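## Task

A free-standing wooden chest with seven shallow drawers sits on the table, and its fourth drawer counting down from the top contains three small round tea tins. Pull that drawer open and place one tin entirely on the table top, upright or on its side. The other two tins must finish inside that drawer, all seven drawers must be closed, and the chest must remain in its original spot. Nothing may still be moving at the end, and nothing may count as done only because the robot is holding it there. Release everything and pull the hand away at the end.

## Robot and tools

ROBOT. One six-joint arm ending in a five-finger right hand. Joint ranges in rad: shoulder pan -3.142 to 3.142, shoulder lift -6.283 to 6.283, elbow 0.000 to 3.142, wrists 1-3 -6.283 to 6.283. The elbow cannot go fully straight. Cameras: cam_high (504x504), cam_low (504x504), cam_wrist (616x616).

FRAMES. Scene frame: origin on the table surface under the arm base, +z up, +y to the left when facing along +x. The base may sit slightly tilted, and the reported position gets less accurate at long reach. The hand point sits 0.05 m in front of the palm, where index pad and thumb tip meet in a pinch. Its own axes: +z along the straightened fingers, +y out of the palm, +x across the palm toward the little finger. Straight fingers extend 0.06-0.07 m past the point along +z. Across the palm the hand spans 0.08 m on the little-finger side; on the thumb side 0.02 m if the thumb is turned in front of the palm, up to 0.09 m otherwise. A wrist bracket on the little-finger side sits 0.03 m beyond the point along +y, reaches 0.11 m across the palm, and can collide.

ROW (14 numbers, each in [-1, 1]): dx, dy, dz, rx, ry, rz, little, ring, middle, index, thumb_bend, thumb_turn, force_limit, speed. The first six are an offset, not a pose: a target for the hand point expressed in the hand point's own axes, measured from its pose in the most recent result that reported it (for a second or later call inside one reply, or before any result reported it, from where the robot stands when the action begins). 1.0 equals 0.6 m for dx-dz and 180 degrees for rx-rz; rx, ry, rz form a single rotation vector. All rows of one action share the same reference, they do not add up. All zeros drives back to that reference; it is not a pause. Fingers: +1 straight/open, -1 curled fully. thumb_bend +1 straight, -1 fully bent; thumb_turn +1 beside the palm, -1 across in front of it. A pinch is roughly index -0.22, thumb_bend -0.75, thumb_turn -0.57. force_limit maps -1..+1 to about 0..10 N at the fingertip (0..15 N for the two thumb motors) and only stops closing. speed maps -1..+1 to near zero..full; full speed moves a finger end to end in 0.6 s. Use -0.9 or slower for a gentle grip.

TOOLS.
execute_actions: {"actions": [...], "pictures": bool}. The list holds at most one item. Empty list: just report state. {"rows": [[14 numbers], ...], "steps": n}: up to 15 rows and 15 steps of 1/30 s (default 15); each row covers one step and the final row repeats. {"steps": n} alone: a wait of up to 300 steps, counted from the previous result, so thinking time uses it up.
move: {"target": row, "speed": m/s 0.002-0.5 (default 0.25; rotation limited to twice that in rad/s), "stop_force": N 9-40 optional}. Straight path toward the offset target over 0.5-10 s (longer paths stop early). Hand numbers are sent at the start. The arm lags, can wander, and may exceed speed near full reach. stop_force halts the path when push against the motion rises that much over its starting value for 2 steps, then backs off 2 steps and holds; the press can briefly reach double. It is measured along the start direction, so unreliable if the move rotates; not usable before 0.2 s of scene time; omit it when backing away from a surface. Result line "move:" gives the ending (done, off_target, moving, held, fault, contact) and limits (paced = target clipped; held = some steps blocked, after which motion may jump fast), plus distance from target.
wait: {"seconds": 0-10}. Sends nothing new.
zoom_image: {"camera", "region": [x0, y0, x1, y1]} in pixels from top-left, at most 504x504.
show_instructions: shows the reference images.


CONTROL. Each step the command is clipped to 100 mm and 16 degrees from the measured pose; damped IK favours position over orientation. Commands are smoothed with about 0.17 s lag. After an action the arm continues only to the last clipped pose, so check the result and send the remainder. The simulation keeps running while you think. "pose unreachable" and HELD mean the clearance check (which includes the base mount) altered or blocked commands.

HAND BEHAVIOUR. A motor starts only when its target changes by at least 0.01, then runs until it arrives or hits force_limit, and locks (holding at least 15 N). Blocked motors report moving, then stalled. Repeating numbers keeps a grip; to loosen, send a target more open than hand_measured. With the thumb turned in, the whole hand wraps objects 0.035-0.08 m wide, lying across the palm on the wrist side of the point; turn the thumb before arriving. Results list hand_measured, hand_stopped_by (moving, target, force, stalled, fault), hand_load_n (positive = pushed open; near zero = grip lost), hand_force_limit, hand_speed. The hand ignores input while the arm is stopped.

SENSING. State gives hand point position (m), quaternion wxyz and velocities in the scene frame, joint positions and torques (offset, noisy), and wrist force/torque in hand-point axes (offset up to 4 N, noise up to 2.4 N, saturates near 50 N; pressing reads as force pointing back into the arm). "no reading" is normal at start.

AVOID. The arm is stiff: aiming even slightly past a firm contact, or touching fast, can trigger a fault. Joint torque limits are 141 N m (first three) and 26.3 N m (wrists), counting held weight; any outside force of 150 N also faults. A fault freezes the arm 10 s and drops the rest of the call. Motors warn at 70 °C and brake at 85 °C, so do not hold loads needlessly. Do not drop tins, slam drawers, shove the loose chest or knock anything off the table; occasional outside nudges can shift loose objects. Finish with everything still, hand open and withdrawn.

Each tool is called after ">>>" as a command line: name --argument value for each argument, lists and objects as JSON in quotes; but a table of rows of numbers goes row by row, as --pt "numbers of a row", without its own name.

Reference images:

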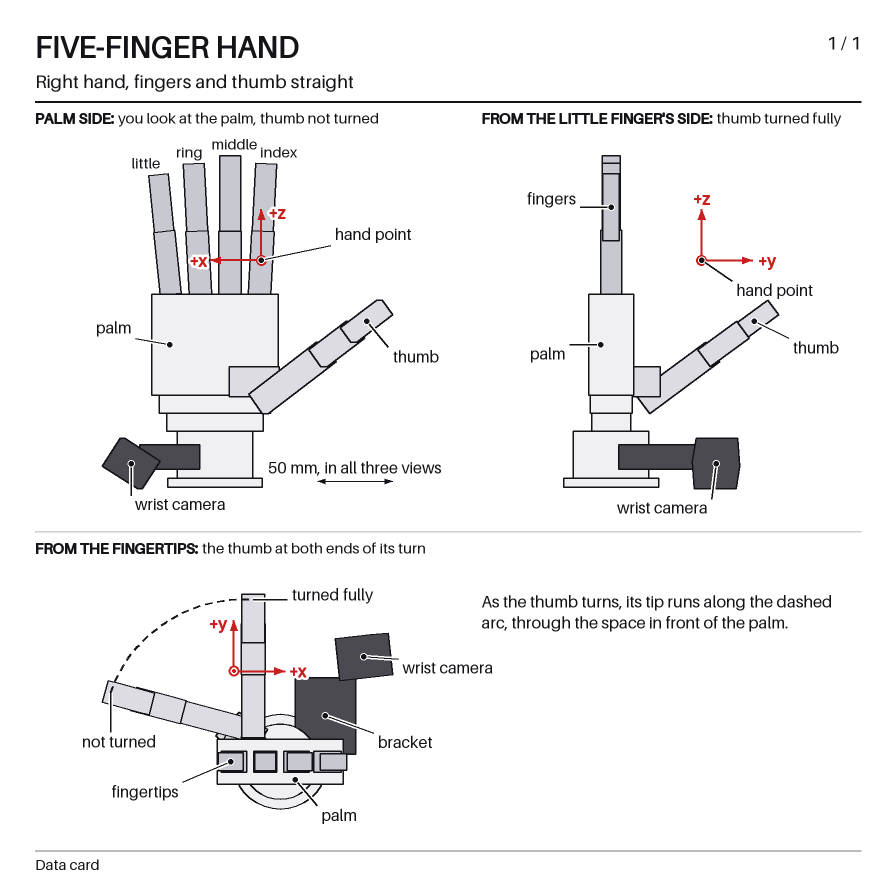

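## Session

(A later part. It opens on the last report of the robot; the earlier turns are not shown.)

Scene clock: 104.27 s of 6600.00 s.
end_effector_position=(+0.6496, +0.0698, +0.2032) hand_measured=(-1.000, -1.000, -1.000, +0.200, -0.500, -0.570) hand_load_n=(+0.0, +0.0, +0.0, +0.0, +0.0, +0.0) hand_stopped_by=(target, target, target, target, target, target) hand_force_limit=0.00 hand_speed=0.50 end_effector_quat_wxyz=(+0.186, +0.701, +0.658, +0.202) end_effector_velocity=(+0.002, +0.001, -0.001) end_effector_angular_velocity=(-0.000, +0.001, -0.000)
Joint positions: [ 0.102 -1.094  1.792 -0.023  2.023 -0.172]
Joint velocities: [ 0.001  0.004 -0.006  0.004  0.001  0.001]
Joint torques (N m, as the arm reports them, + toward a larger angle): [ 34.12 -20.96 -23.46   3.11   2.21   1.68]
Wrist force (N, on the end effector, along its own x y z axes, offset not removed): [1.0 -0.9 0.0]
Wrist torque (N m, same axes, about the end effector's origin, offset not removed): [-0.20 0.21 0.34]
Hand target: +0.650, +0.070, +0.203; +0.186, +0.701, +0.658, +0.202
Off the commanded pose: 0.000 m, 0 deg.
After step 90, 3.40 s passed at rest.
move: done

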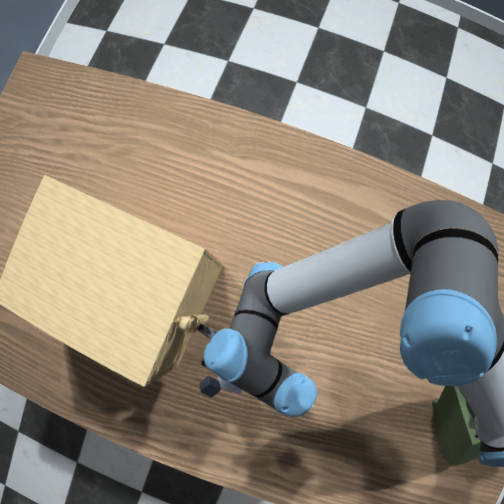

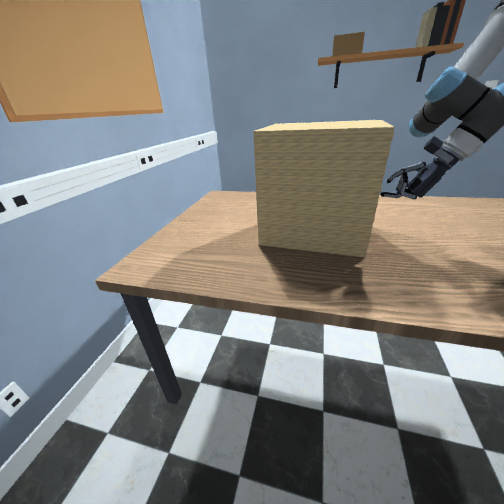

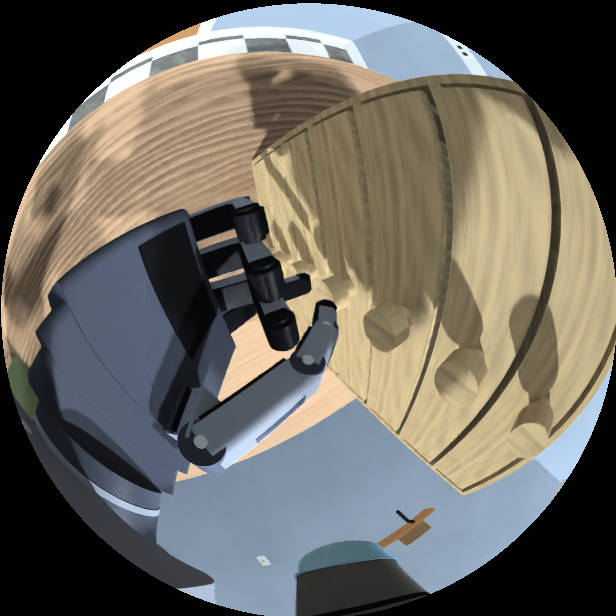

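>>> move --target '[-0.0155,-0.006,0.011,0,0,0,-1,-1,-1,0.2,-0.4,-0.57,0,0.5]' --speed 0.04

>>> zoom_image --camera "cam_wrist" --region '[250, 200, 430, 380]'

>>> zoom_image --camera "cam_high" --region '[160, 290, 250, 380]'

Scene clock: 110.63 s of 6600.00 s.
end_effector_position=(+0.6495, +0.0610, +0.1955) hand_measured=(-1.000, -1.000, -1.000, +0.200, -0.400, -0.570) hand_load_n=(+0.0, +0.0, +0.0, +0.0, +0.0, +0.0) hand_stopped_by=(target, target, target, target, target, target) hand_force_limit=0.00 hand_speed=0.50 end_effector_quat_wxyz=(+0.186, +0.701, +0.658, +0.202) end_effector_velocity=(+0.001, -0.003, -0.002) end_effector_angular_velocity=(+0.000, -0.001, -0.002)
Joint positions: [ 0.075 -1.098  1.805 -0.04   2.003 -0.19 ]
Joint velocities: [-0.006 -0.001  0.001 -0.003 -0.004 -0.003]
Joint torques (N m, as the arm reports them, + toward a larger angle): [  8.01 -45.28   4.29  -1.33  -3.22  -1.78]
Wrist force (N, on the end effector, along its own x y z axes, offset not removed): [1.3 -1.0 1.3]
Wrist torque (N m, same axes, about the end effector's origin, offset not removed): [-0.35 0.01 0.36]
Hand target: +0.650, +0.061, +0.195; +0.186, +0.701, +0.658, +0.202
Off the commanded pose: 0.000 m, 0 deg.
After step 90, 2.57 s passed at rest.
move: done

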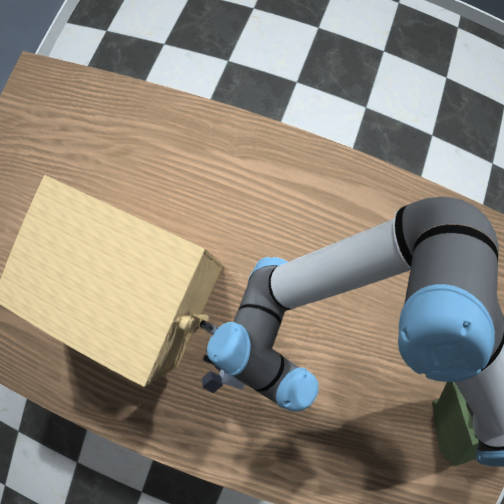

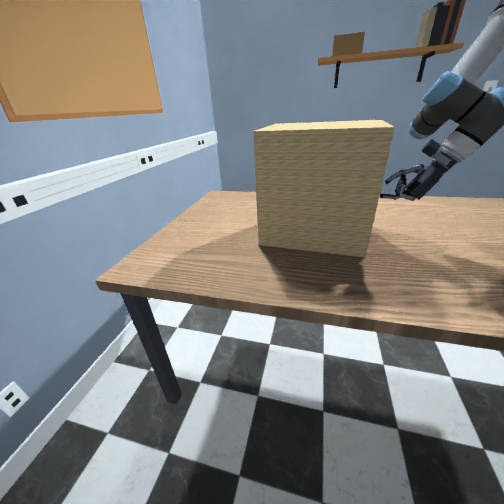

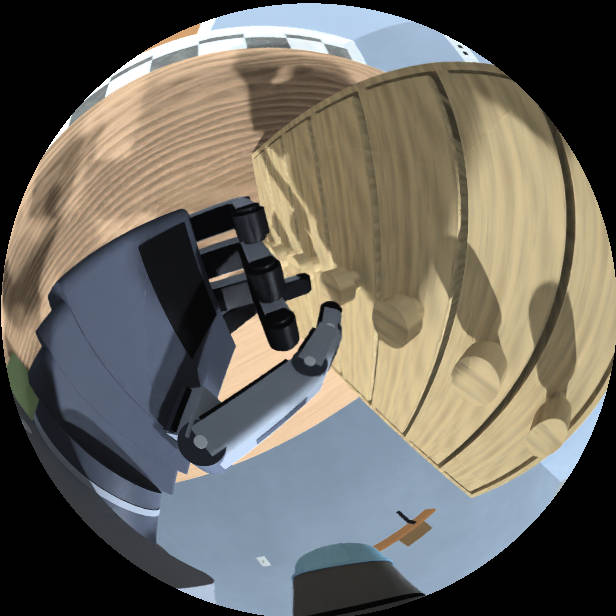

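Region (250, 200, 430, 380) of cam_wrist's 616x616 image, scaled by 2.800, with more detail than that image has.

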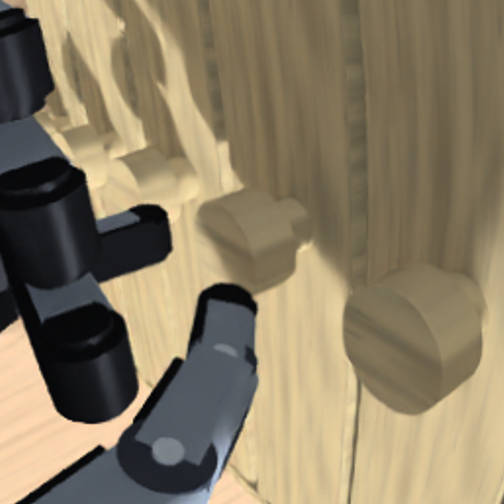

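Region (160, 290, 250, 380) of cam_high's 504x504 image, scaled by 5.600, with more detail than that image has.

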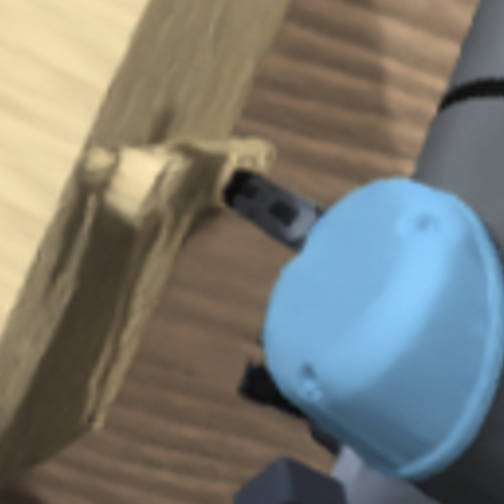

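>>> move --target '[0.008,0.021,0.0132,0,0,0,-1,-1,-1,0.2,-0.4,-0.57,0,0.5]' --speed 0.02

>>> zoom_image --camera "cam_wrist" --region '[250, 200, 430, 380]'

>>> zoom_image --camera "cam_high" --region '[160, 290, 250, 380]'

Scene clock: 114.50 s of 6600.00 s.
end_effector_position=(+0.6644, +0.0649, +0.1956) hand_measured=(-1.000, -1.000, -1.000, +0.200, -0.400, -0.570) hand_load_n=(+0.0, +0.0, +0.0, +0.0, +0.0, +0.0) hand_stopped_by=(target, target, target, target, target, target) hand_force_limit=0.00 hand_speed=0.50 end_effector_quat_wxyz=(+0.186, +0.701, +0.658, +0.202) end_effector_velocity=(+0.003, +0.000, +0.000) end_effector_angular_velocity=(-0.001, -0.000, -0.000)
Joint positions: [ 0.082 -1.072  1.755 -0.013  2.008 -0.185]
Joint velocities: [ 0.     0.004 -0.009  0.005  0.001 -0.   ]
Joint torques (N m, as the arm reports them, + toward a larger angle): [ 34.35 -23.83 -22.73   3.09   2.14   2.01]
Wrist force (N, on the end effector, along its own x y z axes, offset not removed): [0.1 1.1 0.7]
Wrist torque (N m, same axes, about the end effector's origin, offset not removed): [0.00 0.37 0.23]
Hand target: +0.665, +0.065, +0.196; +0.186, +0.701, +0.658, +0.202
Off the commanded pose: 0.000 m, 0 deg.
move: done

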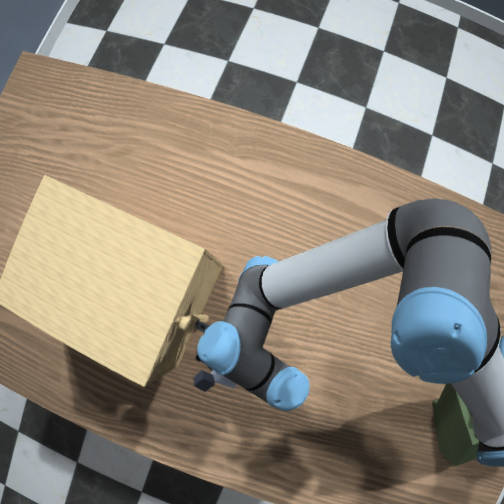

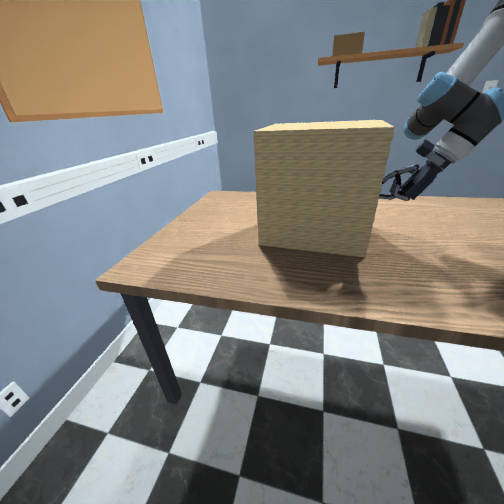

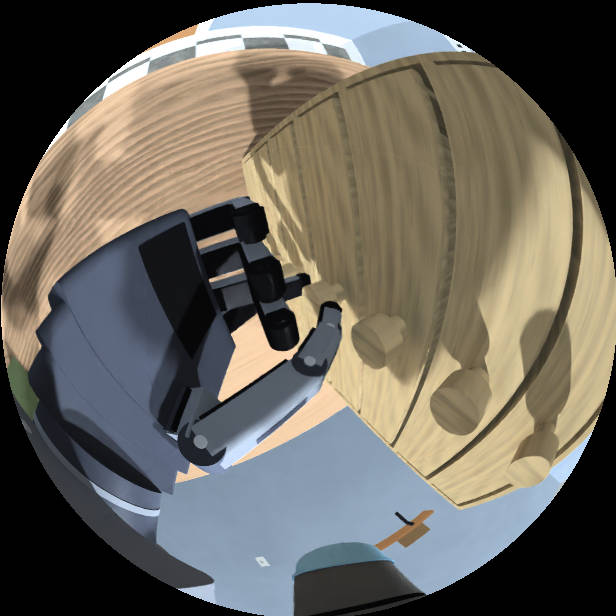

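Region (250, 200, 430, 380) of cam_wrist's 616x616 image, scaled by 2.800, with more detail than that image has.

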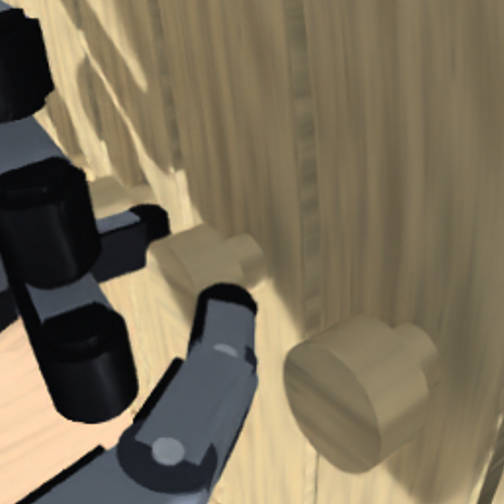

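Region (160, 290, 250, 380) of cam_high's 504x504 image, scaled by 5.600, with more detail than that image has.

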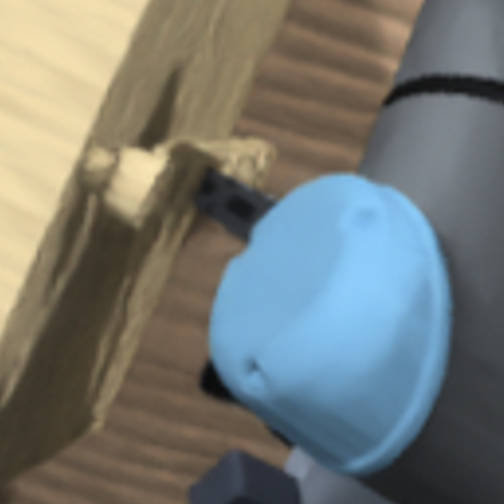

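>>> move --target '[0.0005,0.0087,0.0113,0,0,0,-1,-1,-1,0.25,-0.4,-0.57,0,0.5]' --speed 0.015

>>> zoom_image --camera "cam_wrist" --region '[250, 200, 430, 380]'

Scene clock: 119.07 s of 6600.00 s.
end_effector_position=(+0.6722, +0.0649, +0.1927) hand_measured=(-1.000, -1.000, -1.000, +0.250, -0.400, -0.570) hand_load_n=(+0.0, +0.0, +0.0, +0.0, +2.0, +0.5) hand_stopped_by=(target, target, target, target, target, target) hand_force_limit=0.00 hand_speed=0.50 end_effector_quat_wxyz=(+0.186, +0.701, +0.658, +0.202) end_effector_velocity=(+0.002, +0.000, -0.001) end_effector_angular_velocity=(-0.000, +0.001, +0.000)
Joint positions: [ 0.078 -1.058  1.731 -0.005  2.005 -0.188]
Joint velocities: [-0.001  0.004 -0.006  0.003 -0.001 -0.001]
Joint torques (N m, as the arm reports them, + toward a larger angle): [  6.19 -19.73 -26.46   2.44  -3.28  -1.87]
Wrist force (N, on the end effector, along its own x y z axes, offset not removed): [-0.8 -1.1 -8.6]
Wrist torque (N m, same axes, about the end effector's origin, offset not removed): [-0.14 0.26 0.13]
Hand target: +0.672, +0.065, +0.193; +0.186, +0.701, +0.658, +0.202
Off the commanded pose: 0.000 m, 0 deg.
After step 90, 0.77 s passed at rest.
move: done

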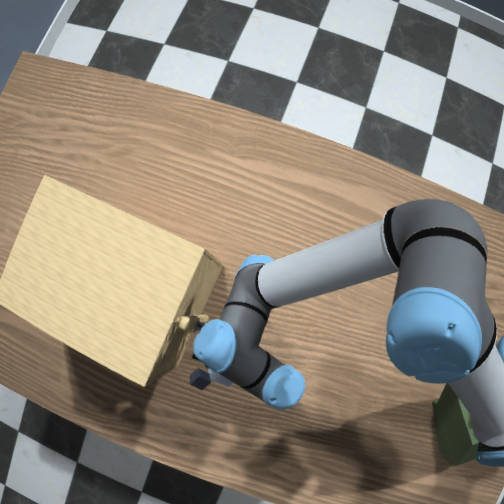

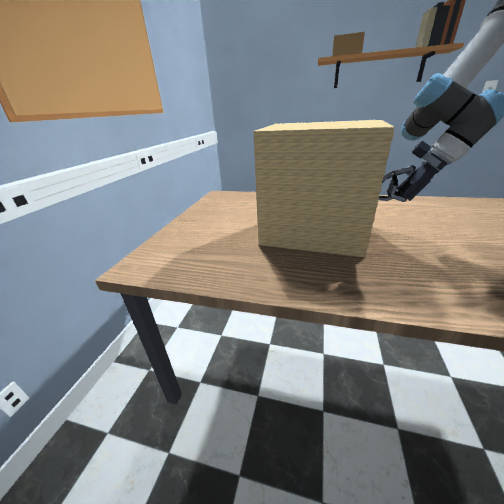

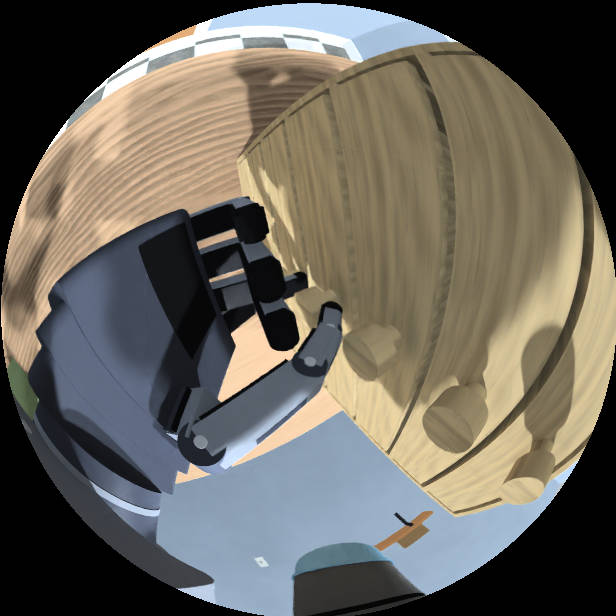

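Region (250, 200, 430, 380) of cam_wrist's 616x616 image, scaled by 2.800, with more detail than that image has.

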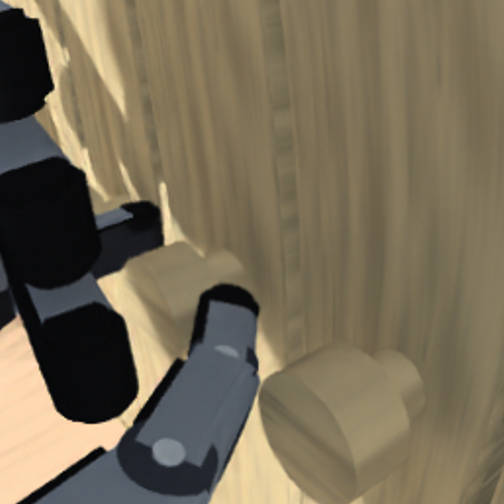

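>>> move --target '[-0.004,0.0013,-0.002,0,0,0,-1,-1,-1,-0.3,-0.4,-0.57,0.2,-0.85]' --speed 0.01

>>> zoom_image --camera "cam_wrist" --region '[250, 200, 430, 380]'

Scene clock: 121.67 s of 6600.00 s.
end_effector_position=(+0.6721, +0.0624, +0.1941) hand_measured=(-1.000, -1.000, -1.000, +0.062, -0.400, -0.570) hand_load_n=(+0.0, +0.0, +0.0, +6.0, +1.0, -0.5) hand_stopped_by=(target, target, target, force, target, target) hand_force_limit=0.20 hand_speed=-0.85 end_effector_quat_wxyz=(+0.186, +0.701, +0.658, +0.202) end_effector_velocity=(+0.000, +0.000, +0.000) end_effector_angular_velocity=(+0.000, -0.001, +0.000)
Joint positions: [ 0.075 -1.064  1.734 -0.002  2.002 -0.19 ]
Joint velocities: [ 0.001 -0.     0.    -0.    -0.     0.   ]
Joint torques (N m, as the arm reports them, + toward a larger angle): [  9.64 -48.1    4.14   2.88  -2.88  -1.7 ]
Wrist force (N, on the end effector, along its own x y z axes, offset not removed): [2.3 0.8 4.3]
Wrist torque (N m, same axes, about the end effector's origin, offset not removed): [0.18 -0.03 0.53]
Hand target: +0.672, +0.062, +0.194; +0.186, +0.701, +0.658, +0.202
Off the commanded pose: 0.000 m, 0 deg.
move: done

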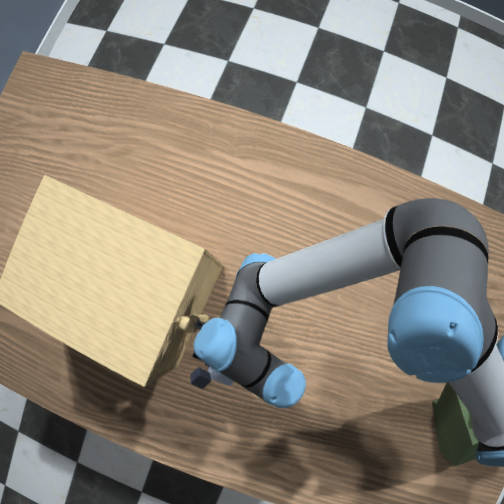

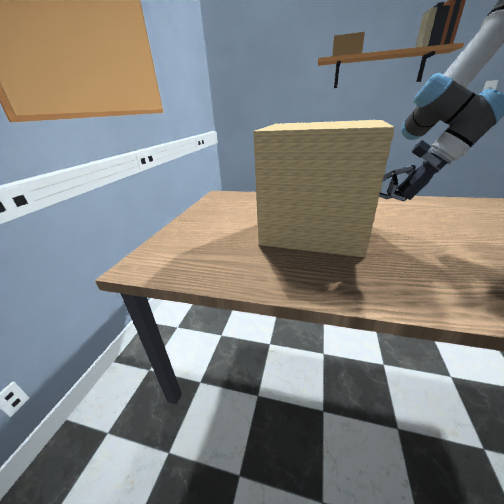

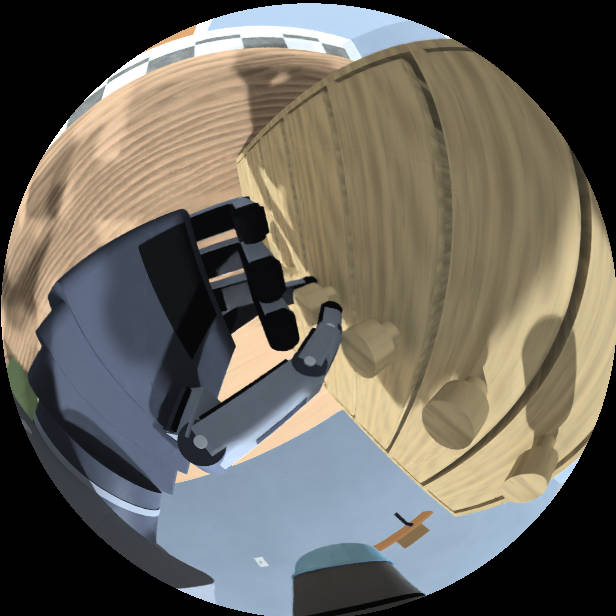

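Region (250, 200, 430, 380) of cam_wrist's 616x616 image, scaled by 2.800, with more detail than that image has.

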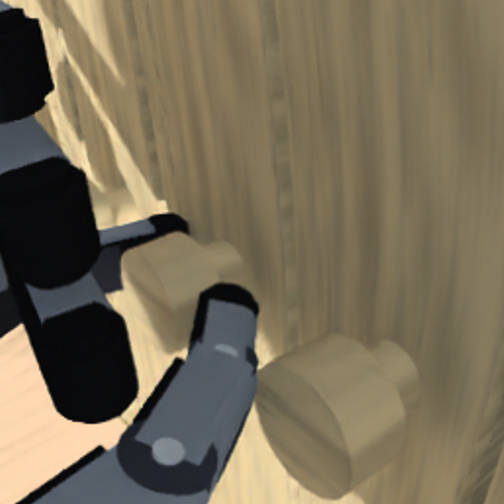

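>>> execute_actions --actions '[{"rows":[[0,0,0,0,0,0,-1,-1,-1,-0.3,-0.7,-0.57,0.2,-0.85]],"steps":15}]' --pictures false

>>> move --target '[0.0024,-0.0425,-0.0263,0,0,0,-1,-1,-1,-0.3,-0.7,-0.57,0.2,-0.85]' --speed 0.02

Scene clock: 125.87 s of 6600.00 s.
end_effector_position=(+0.6721, +0.0624, +0.1941) hand_measured=(-1.000, -1.000, -1.000, +0.062, -0.456, -0.570) hand_load_n=(+0.0, +0.0, +0.0, +8.5, +7.0, +0.0) hand_stopped_by=(target, target, target, force, moving, target) hand_force_limit=0.20 hand_speed=-0.85 end_effector_quat_wxyz=(+0.186, +0.701, +0.658, +0.202) end_effector_velocity=(-0.000, -0.000, -0.000) end_effector_angular_velocity=(-0.000, +0.001, +0.001)
Joint positions: [ 0.075 -1.064  1.734 -0.002  2.002 -0.19 ]
Joint velocities: [-0.     0.     0.001  0.     0.    -0.001]
Joint torques (N m, as the arm reports them, + toward a larger angle): [  9.78 -44.57   2.04   2.61  -2.5   -1.46]
Wrist force (N, on the end effector, along its own x y z axes, offset not removed): [-2.2 -1.4 3.6]
Wrist torque (N m, same axes, about the end effector's origin, offset not removed): [-0.06 0.62 0.19]
Hand target: +0.672, +0.062, +0.194; +0.186, +0.701, +0.658, +0.202
Off the commanded pose: 0.000 m, 0 deg.
Steps of this call (steps 1 to 90: nothing new was sent; then 0.70 s passed at rest; steps 91 to 105: all 15 steps of this action). Readings (end_effector_position | what the end effector reports):
91: (+0.6721, +0.0624, +0.1941) | hand_measured=(-1.000, -1.000, -1.000, +0.062, -0.400, -0.570) hand_load_n=(+0.0, +0.0, +0.0, +6.0, +1.0, -0.5) hand_stopped_by=(target, target, target, force, moving, target) hand_force_limit=0.20 hand_speed=-0.85
92: (+0.6721, +0.0624, +0.1941) | hand_measured=(-1.000, -1.000, -1.000, +0.062, -0.400, -0.570) hand_load_n=(+0.0, +0.0, +0.0, +6.0, +1.0, -0.5) hand_stopped_by=(target, target, target, force, moving, target) hand_force_limit=0.20 hand_speed=-0.85
94: (+0.6721, +0.0624, +0.1941) | hand_measured=(-1.000, -1.000, -1.000, +0.062, -0.404, -0.570) hand_load_n=(+0.0, +0.0, +0.0, +6.0, +1.5, -0.5) hand_stopped_by=(target, target, target, force, moving, target) hand_force_limit=0.20 hand_speed=-0.85
98: (+0.6721, +0.0624, +0.1941) | hand_measured=(-1.000, -1.000, -1.000, +0.062, -0.422, -0.570) hand_load_n=(+0.0, +0.0, +0.0, +7.0, +3.5, -0.5) hand_stopped_by=(target, target, target, force, moving, target) hand_force_limit=0.20 hand_speed=-0.85
105: the state above

Scene clock: 127.90 s of 6600.00 s.
end_effector_position=(+0.6425, +0.0654, +0.1941) hand_measured=(-1.000, -1.000, -1.000, +0.062, -0.470, -0.570) hand_load_n=(+0.0, +0.0, +0.0, +9.0, +8.5, +0.0) hand_stopped_by=(target, target, target, force, force, target) hand_force_limit=0.20 hand_speed=-0.85 end_effector_quat_wxyz=(+0.186, +0.701, +0.658, +0.202) end_effector_velocity=(-0.003, -0.000, -0.001) end_effector_angular_velocity=(-0.000, +0.001, -0.001)
Joint positions: [ 0.083 -1.097  1.823 -0.056  2.009 -0.185]
Joint velocities: [-0.    -0.002  0.007 -0.004  0.     0.001]
Joint torques (N m, as the arm reports them, + toward a larger angle): [ 34.89 -45.39   5.14  -1.66   2.29   1.7 ]
Wrist force (N, on the end effector, along its own x y z axes, offset not removed): [-0.7 -0.4 1.5]
Wrist torque (N m, same axes, about the end effector's origin, offset not removed): [0.20 0.46 0.22]
Hand target: +0.642, +0.065, +0.194; +0.186, +0.701, +0.658, +0.202
Off the commanded pose: 0.000 m, 0 deg.
move: done

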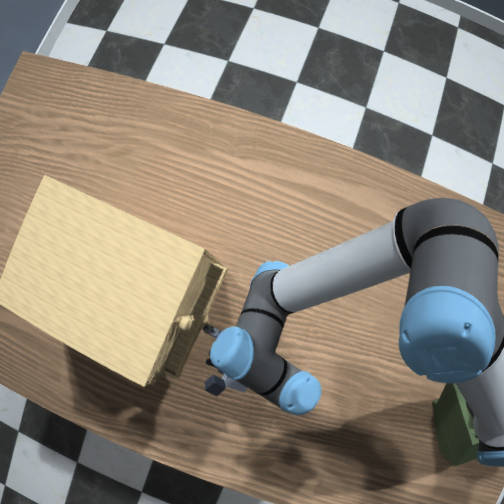

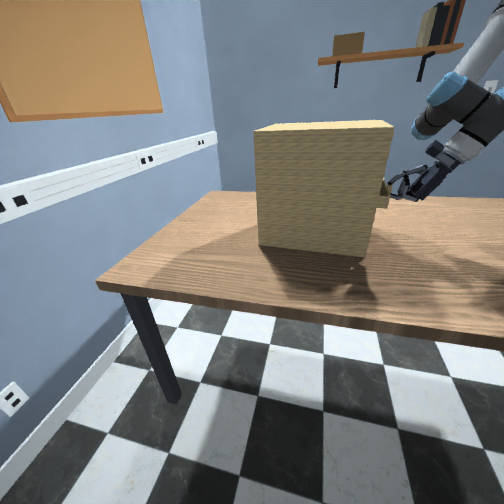

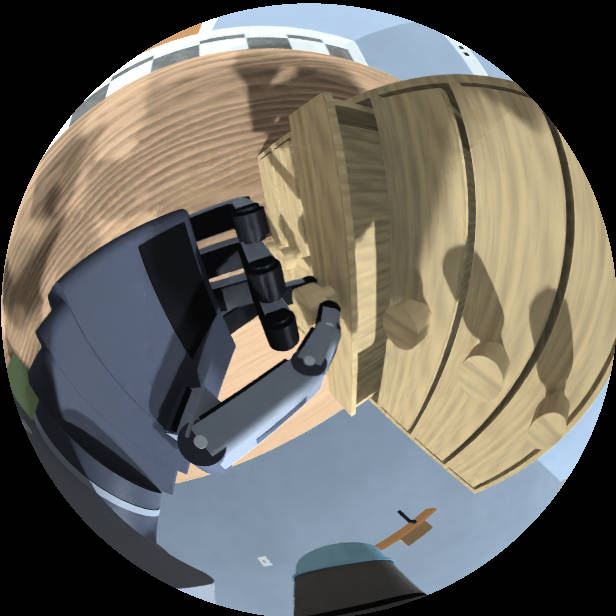

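Drawer is opening and the chest is steady. Pulling further.

>>> move --target '[0.0048,-0.085,-0.0526,0,0,0,-1,-1,-1,-0.3,-0.7,-0.57,0.2,-0.85]' --speed 0.035

>>> zoom_image --camera "cam_high" --region '[130, 220, 330, 420]'

Scene clock: 131.00 s of 6600.00 s.
end_effector_position=(+0.5830, +0.0715, +0.1941) hand_measured=(-1.000, -1.000, -1.000, +0.062, -0.470, -0.570) hand_load_n=(+0.0, +0.0, +0.0, +9.0, +8.5, -0.5) hand_stopped_by=(target, target, target, force, force, target) hand_force_limit=0.20 hand_speed=-0.85 end_effector_quat_wxyz=(+0.186, +0.701, +0.658, +0.202) end_effector_velocity=(-0.002, +0.001, +0.001) end_effector_angular_velocity=(+0.000, -0.002, +0.000)
Joint positions: [ 0.103 -1.154  1.991 -0.161  2.025 -0.171]
Joint velocities: [ 0.002 -0.002  0.005 -0.005  0.001  0.001]
Joint torques (N m, as the arm reports them, + toward a larger angle): [ 31.93 -42.52   7.98  -1.38   2.26   1.84]
Wrist force (N, on the end effector, along its own x y z axes, offset not removed): [-0.1 1.2 2.0]
Wrist torque (N m, same axes, about the end effector's origin, offset not removed): [0.38 0.24 0.32]
Hand target: +0.583, +0.072, +0.194; +0.186, +0.701, +0.658, +0.202
Off the commanded pose: 0.000 m, 0 deg.
move: done

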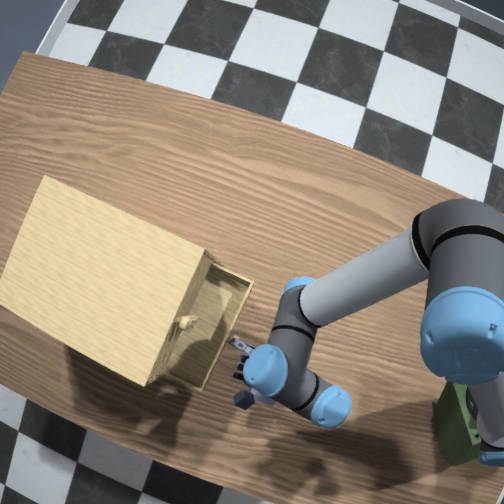

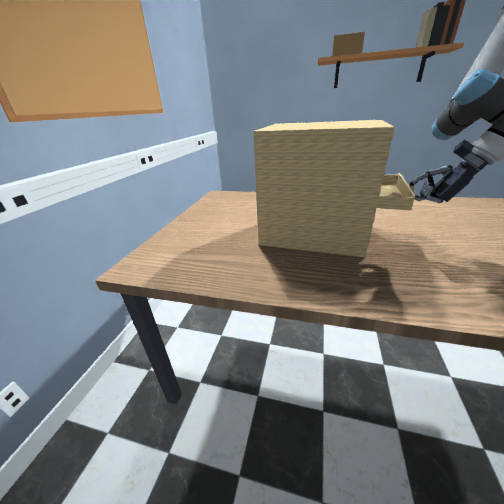

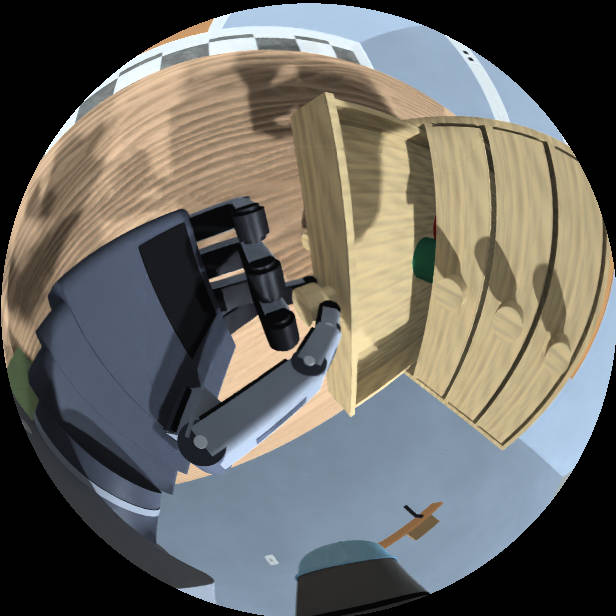

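Region (130, 220, 330, 420) of cam_high's 504x504 image, scaled by 2.520, with more detail than that image has.

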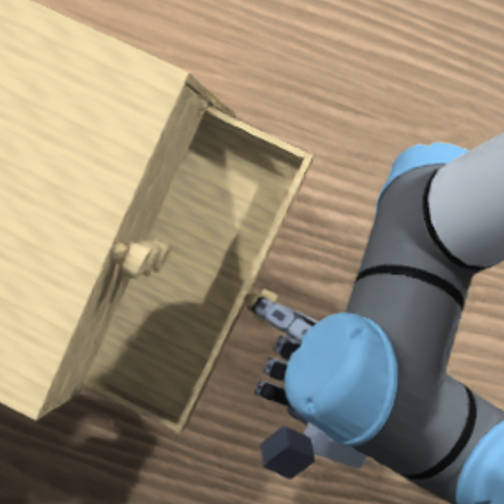

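>>> move --target '[0.0056,-0.0992,-0.0614,0,0,0,-1,-1,-1,-0.3,-0.7,-0.57,0.2,-0.85]' --speed 0.035

>>> zoom_image --camera "cam_high" --region '[130, 240, 330, 440]'

Scene clock: 134.67 s of 6600.00 s.
end_effector_position=(+0.5135, +0.0786, +0.1941) hand_measured=(-1.000, -1.000, -1.000, +0.062, -0.470, -0.570) hand_load_n=(+0.0, +0.0, +0.0, +9.0, +8.5, -0.5) hand_stopped_by=(target, target, target, force, force, target) hand_force_limit=0.20 hand_speed=-0.85 end_effector_quat_wxyz=(+0.186, +0.701, +0.658, +0.202) end_effector_velocity=(-0.002, +0.000, +0.000) end_effector_angular_velocity=(-0.000, -0.001, -0.000)
Joint positions: [ 0.136 -1.202  2.171 -0.283  2.05  -0.148]
Joint velocities: [ 0.001 -0.001  0.006 -0.005  0.001  0.001]
Joint torques (N m, as the arm reports them, + toward a larger angle): [ 30.14 -38.7   10.4   -1.42   2.36   1.69]
Wrist force (N, on the end effector, along its own x y z axes, offset not removed): [0.9 2.4 3.2]
Wrist torque (N m, same axes, about the end effector's origin, offset not removed): [0.45 0.05 0.50]
Hand target: +0.513, +0.079, +0.194; +0.186, +0.701, +0.658, +0.202
Off the commanded pose: 0.000 m, 0 deg.
move: done

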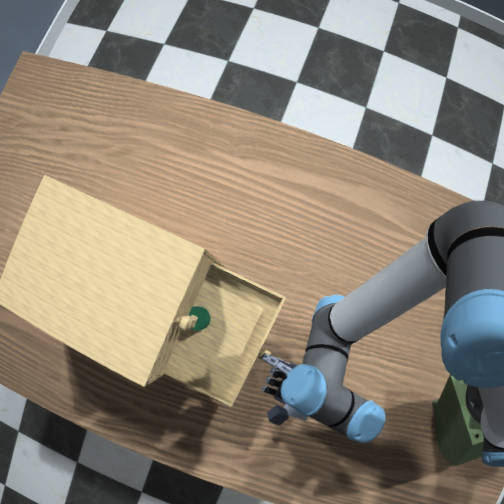

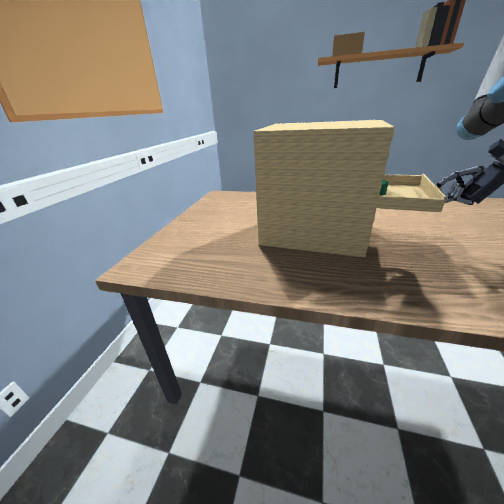

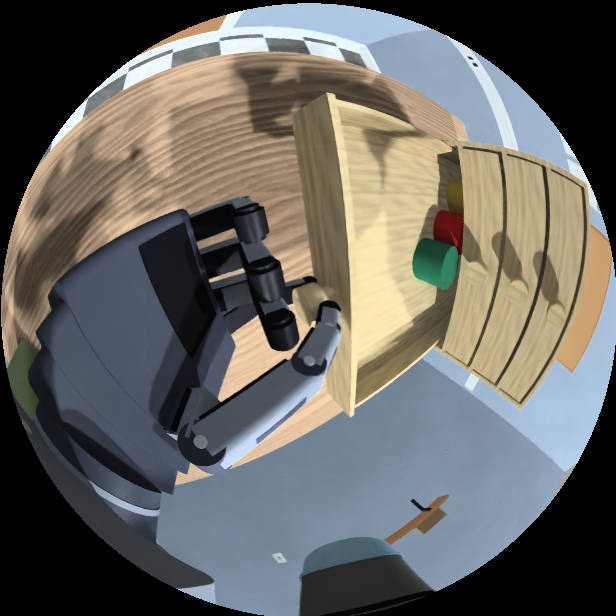

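Region (130, 240, 330, 440) of cam_high's 504x504 image, scaled by 2.520, with more detail than that image has.

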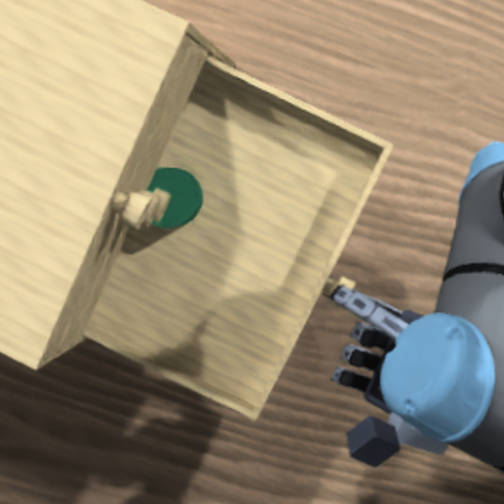

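>>> move --target '[0.0028,-0.0496,-0.0307,0,0,0,-1,-1,-1,-0.3,-0.7,-0.57,0.2,-0.85]' --speed 0.025 --stop_force 9

>>> zoom_image --camera "cam_high" --region '[130, 240, 330, 440]'

>>> zoom_image --camera "cam_low" --region '[360, 130, 500, 270]'

Scene clock: 138.87 s of 6600.00 s.
end_effector_position=(+0.4789, +0.0821, +0.1941) hand_measured=(-1.000, -1.000, -1.000, +0.062, -0.470, -0.570) hand_load_n=(+0.0, +0.0, +0.0, +9.0, +8.5, -0.5) hand_stopped_by=(target, target, target, force, force, target) hand_force_limit=0.20 hand_speed=-0.85 end_effector_quat_wxyz=(+0.186, +0.701, +0.658, +0.202) end_effector_velocity=(-0.002, -0.000, -0.001) end_effector_angular_velocity=(-0.000, +0.001, -0.001)
Joint positions: [ 0.157 -1.217  2.255 -0.345  2.066 -0.132]
Joint velocities: [ 0.    -0.     0.006 -0.004  0.001  0.001]
Joint torques (N m, as the arm reports them, + toward a larger angle): [ 28.92 -37.07  10.24  -1.33   2.28   1.81]
Wrist force (N, on the end effector, along its own x y z axes, offset not removed): [2.6 -1.0 2.7]
Wrist torque (N m, same axes, about the end effector's origin, offset not removed): [0.05 -0.08 0.30]
Hand target: +0.479, +0.082, +0.194; +0.186, +0.701, +0.658, +0.202
Off the commanded pose: 0.000 m, 0 deg.
move: done

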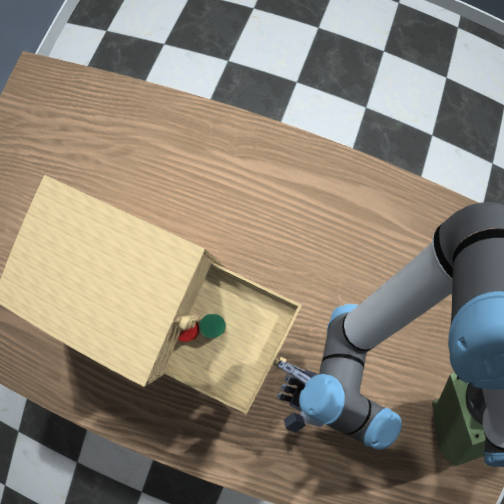

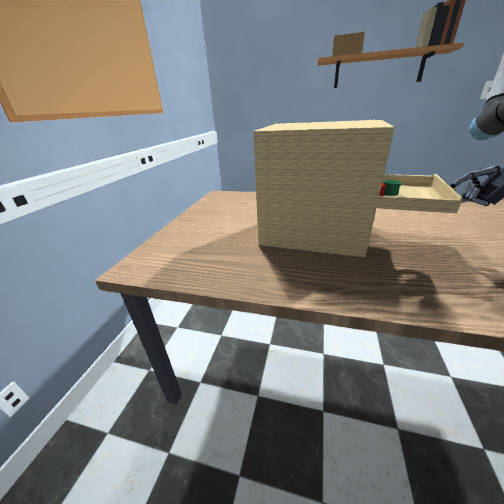

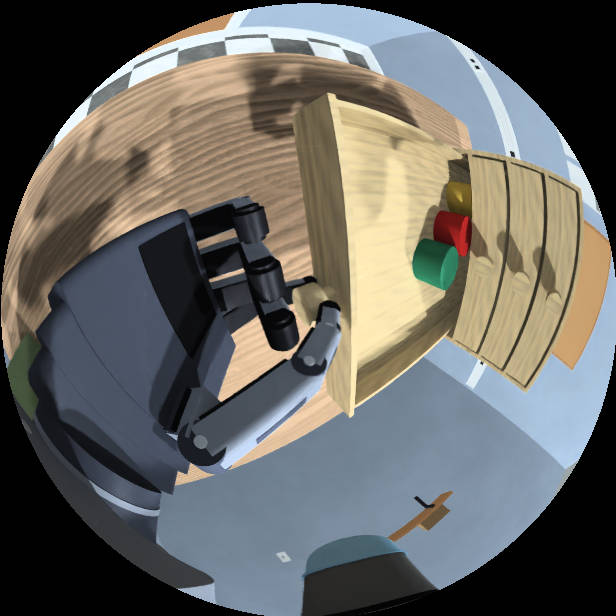

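Region (130, 240, 330, 440) of cam_high's 504x504 image, scaled by 2.520, with more detail than that image has.

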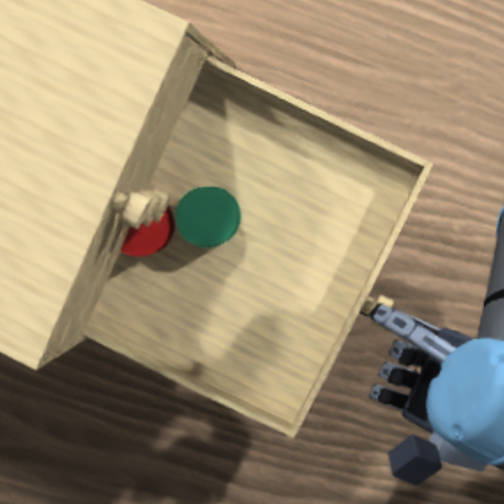

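Region (360, 130, 500, 270) of cam_low's 504x504 image, scaled by 3.600, with more detail than that image has.

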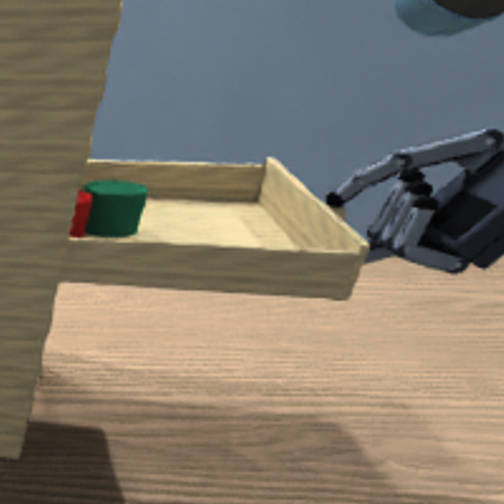

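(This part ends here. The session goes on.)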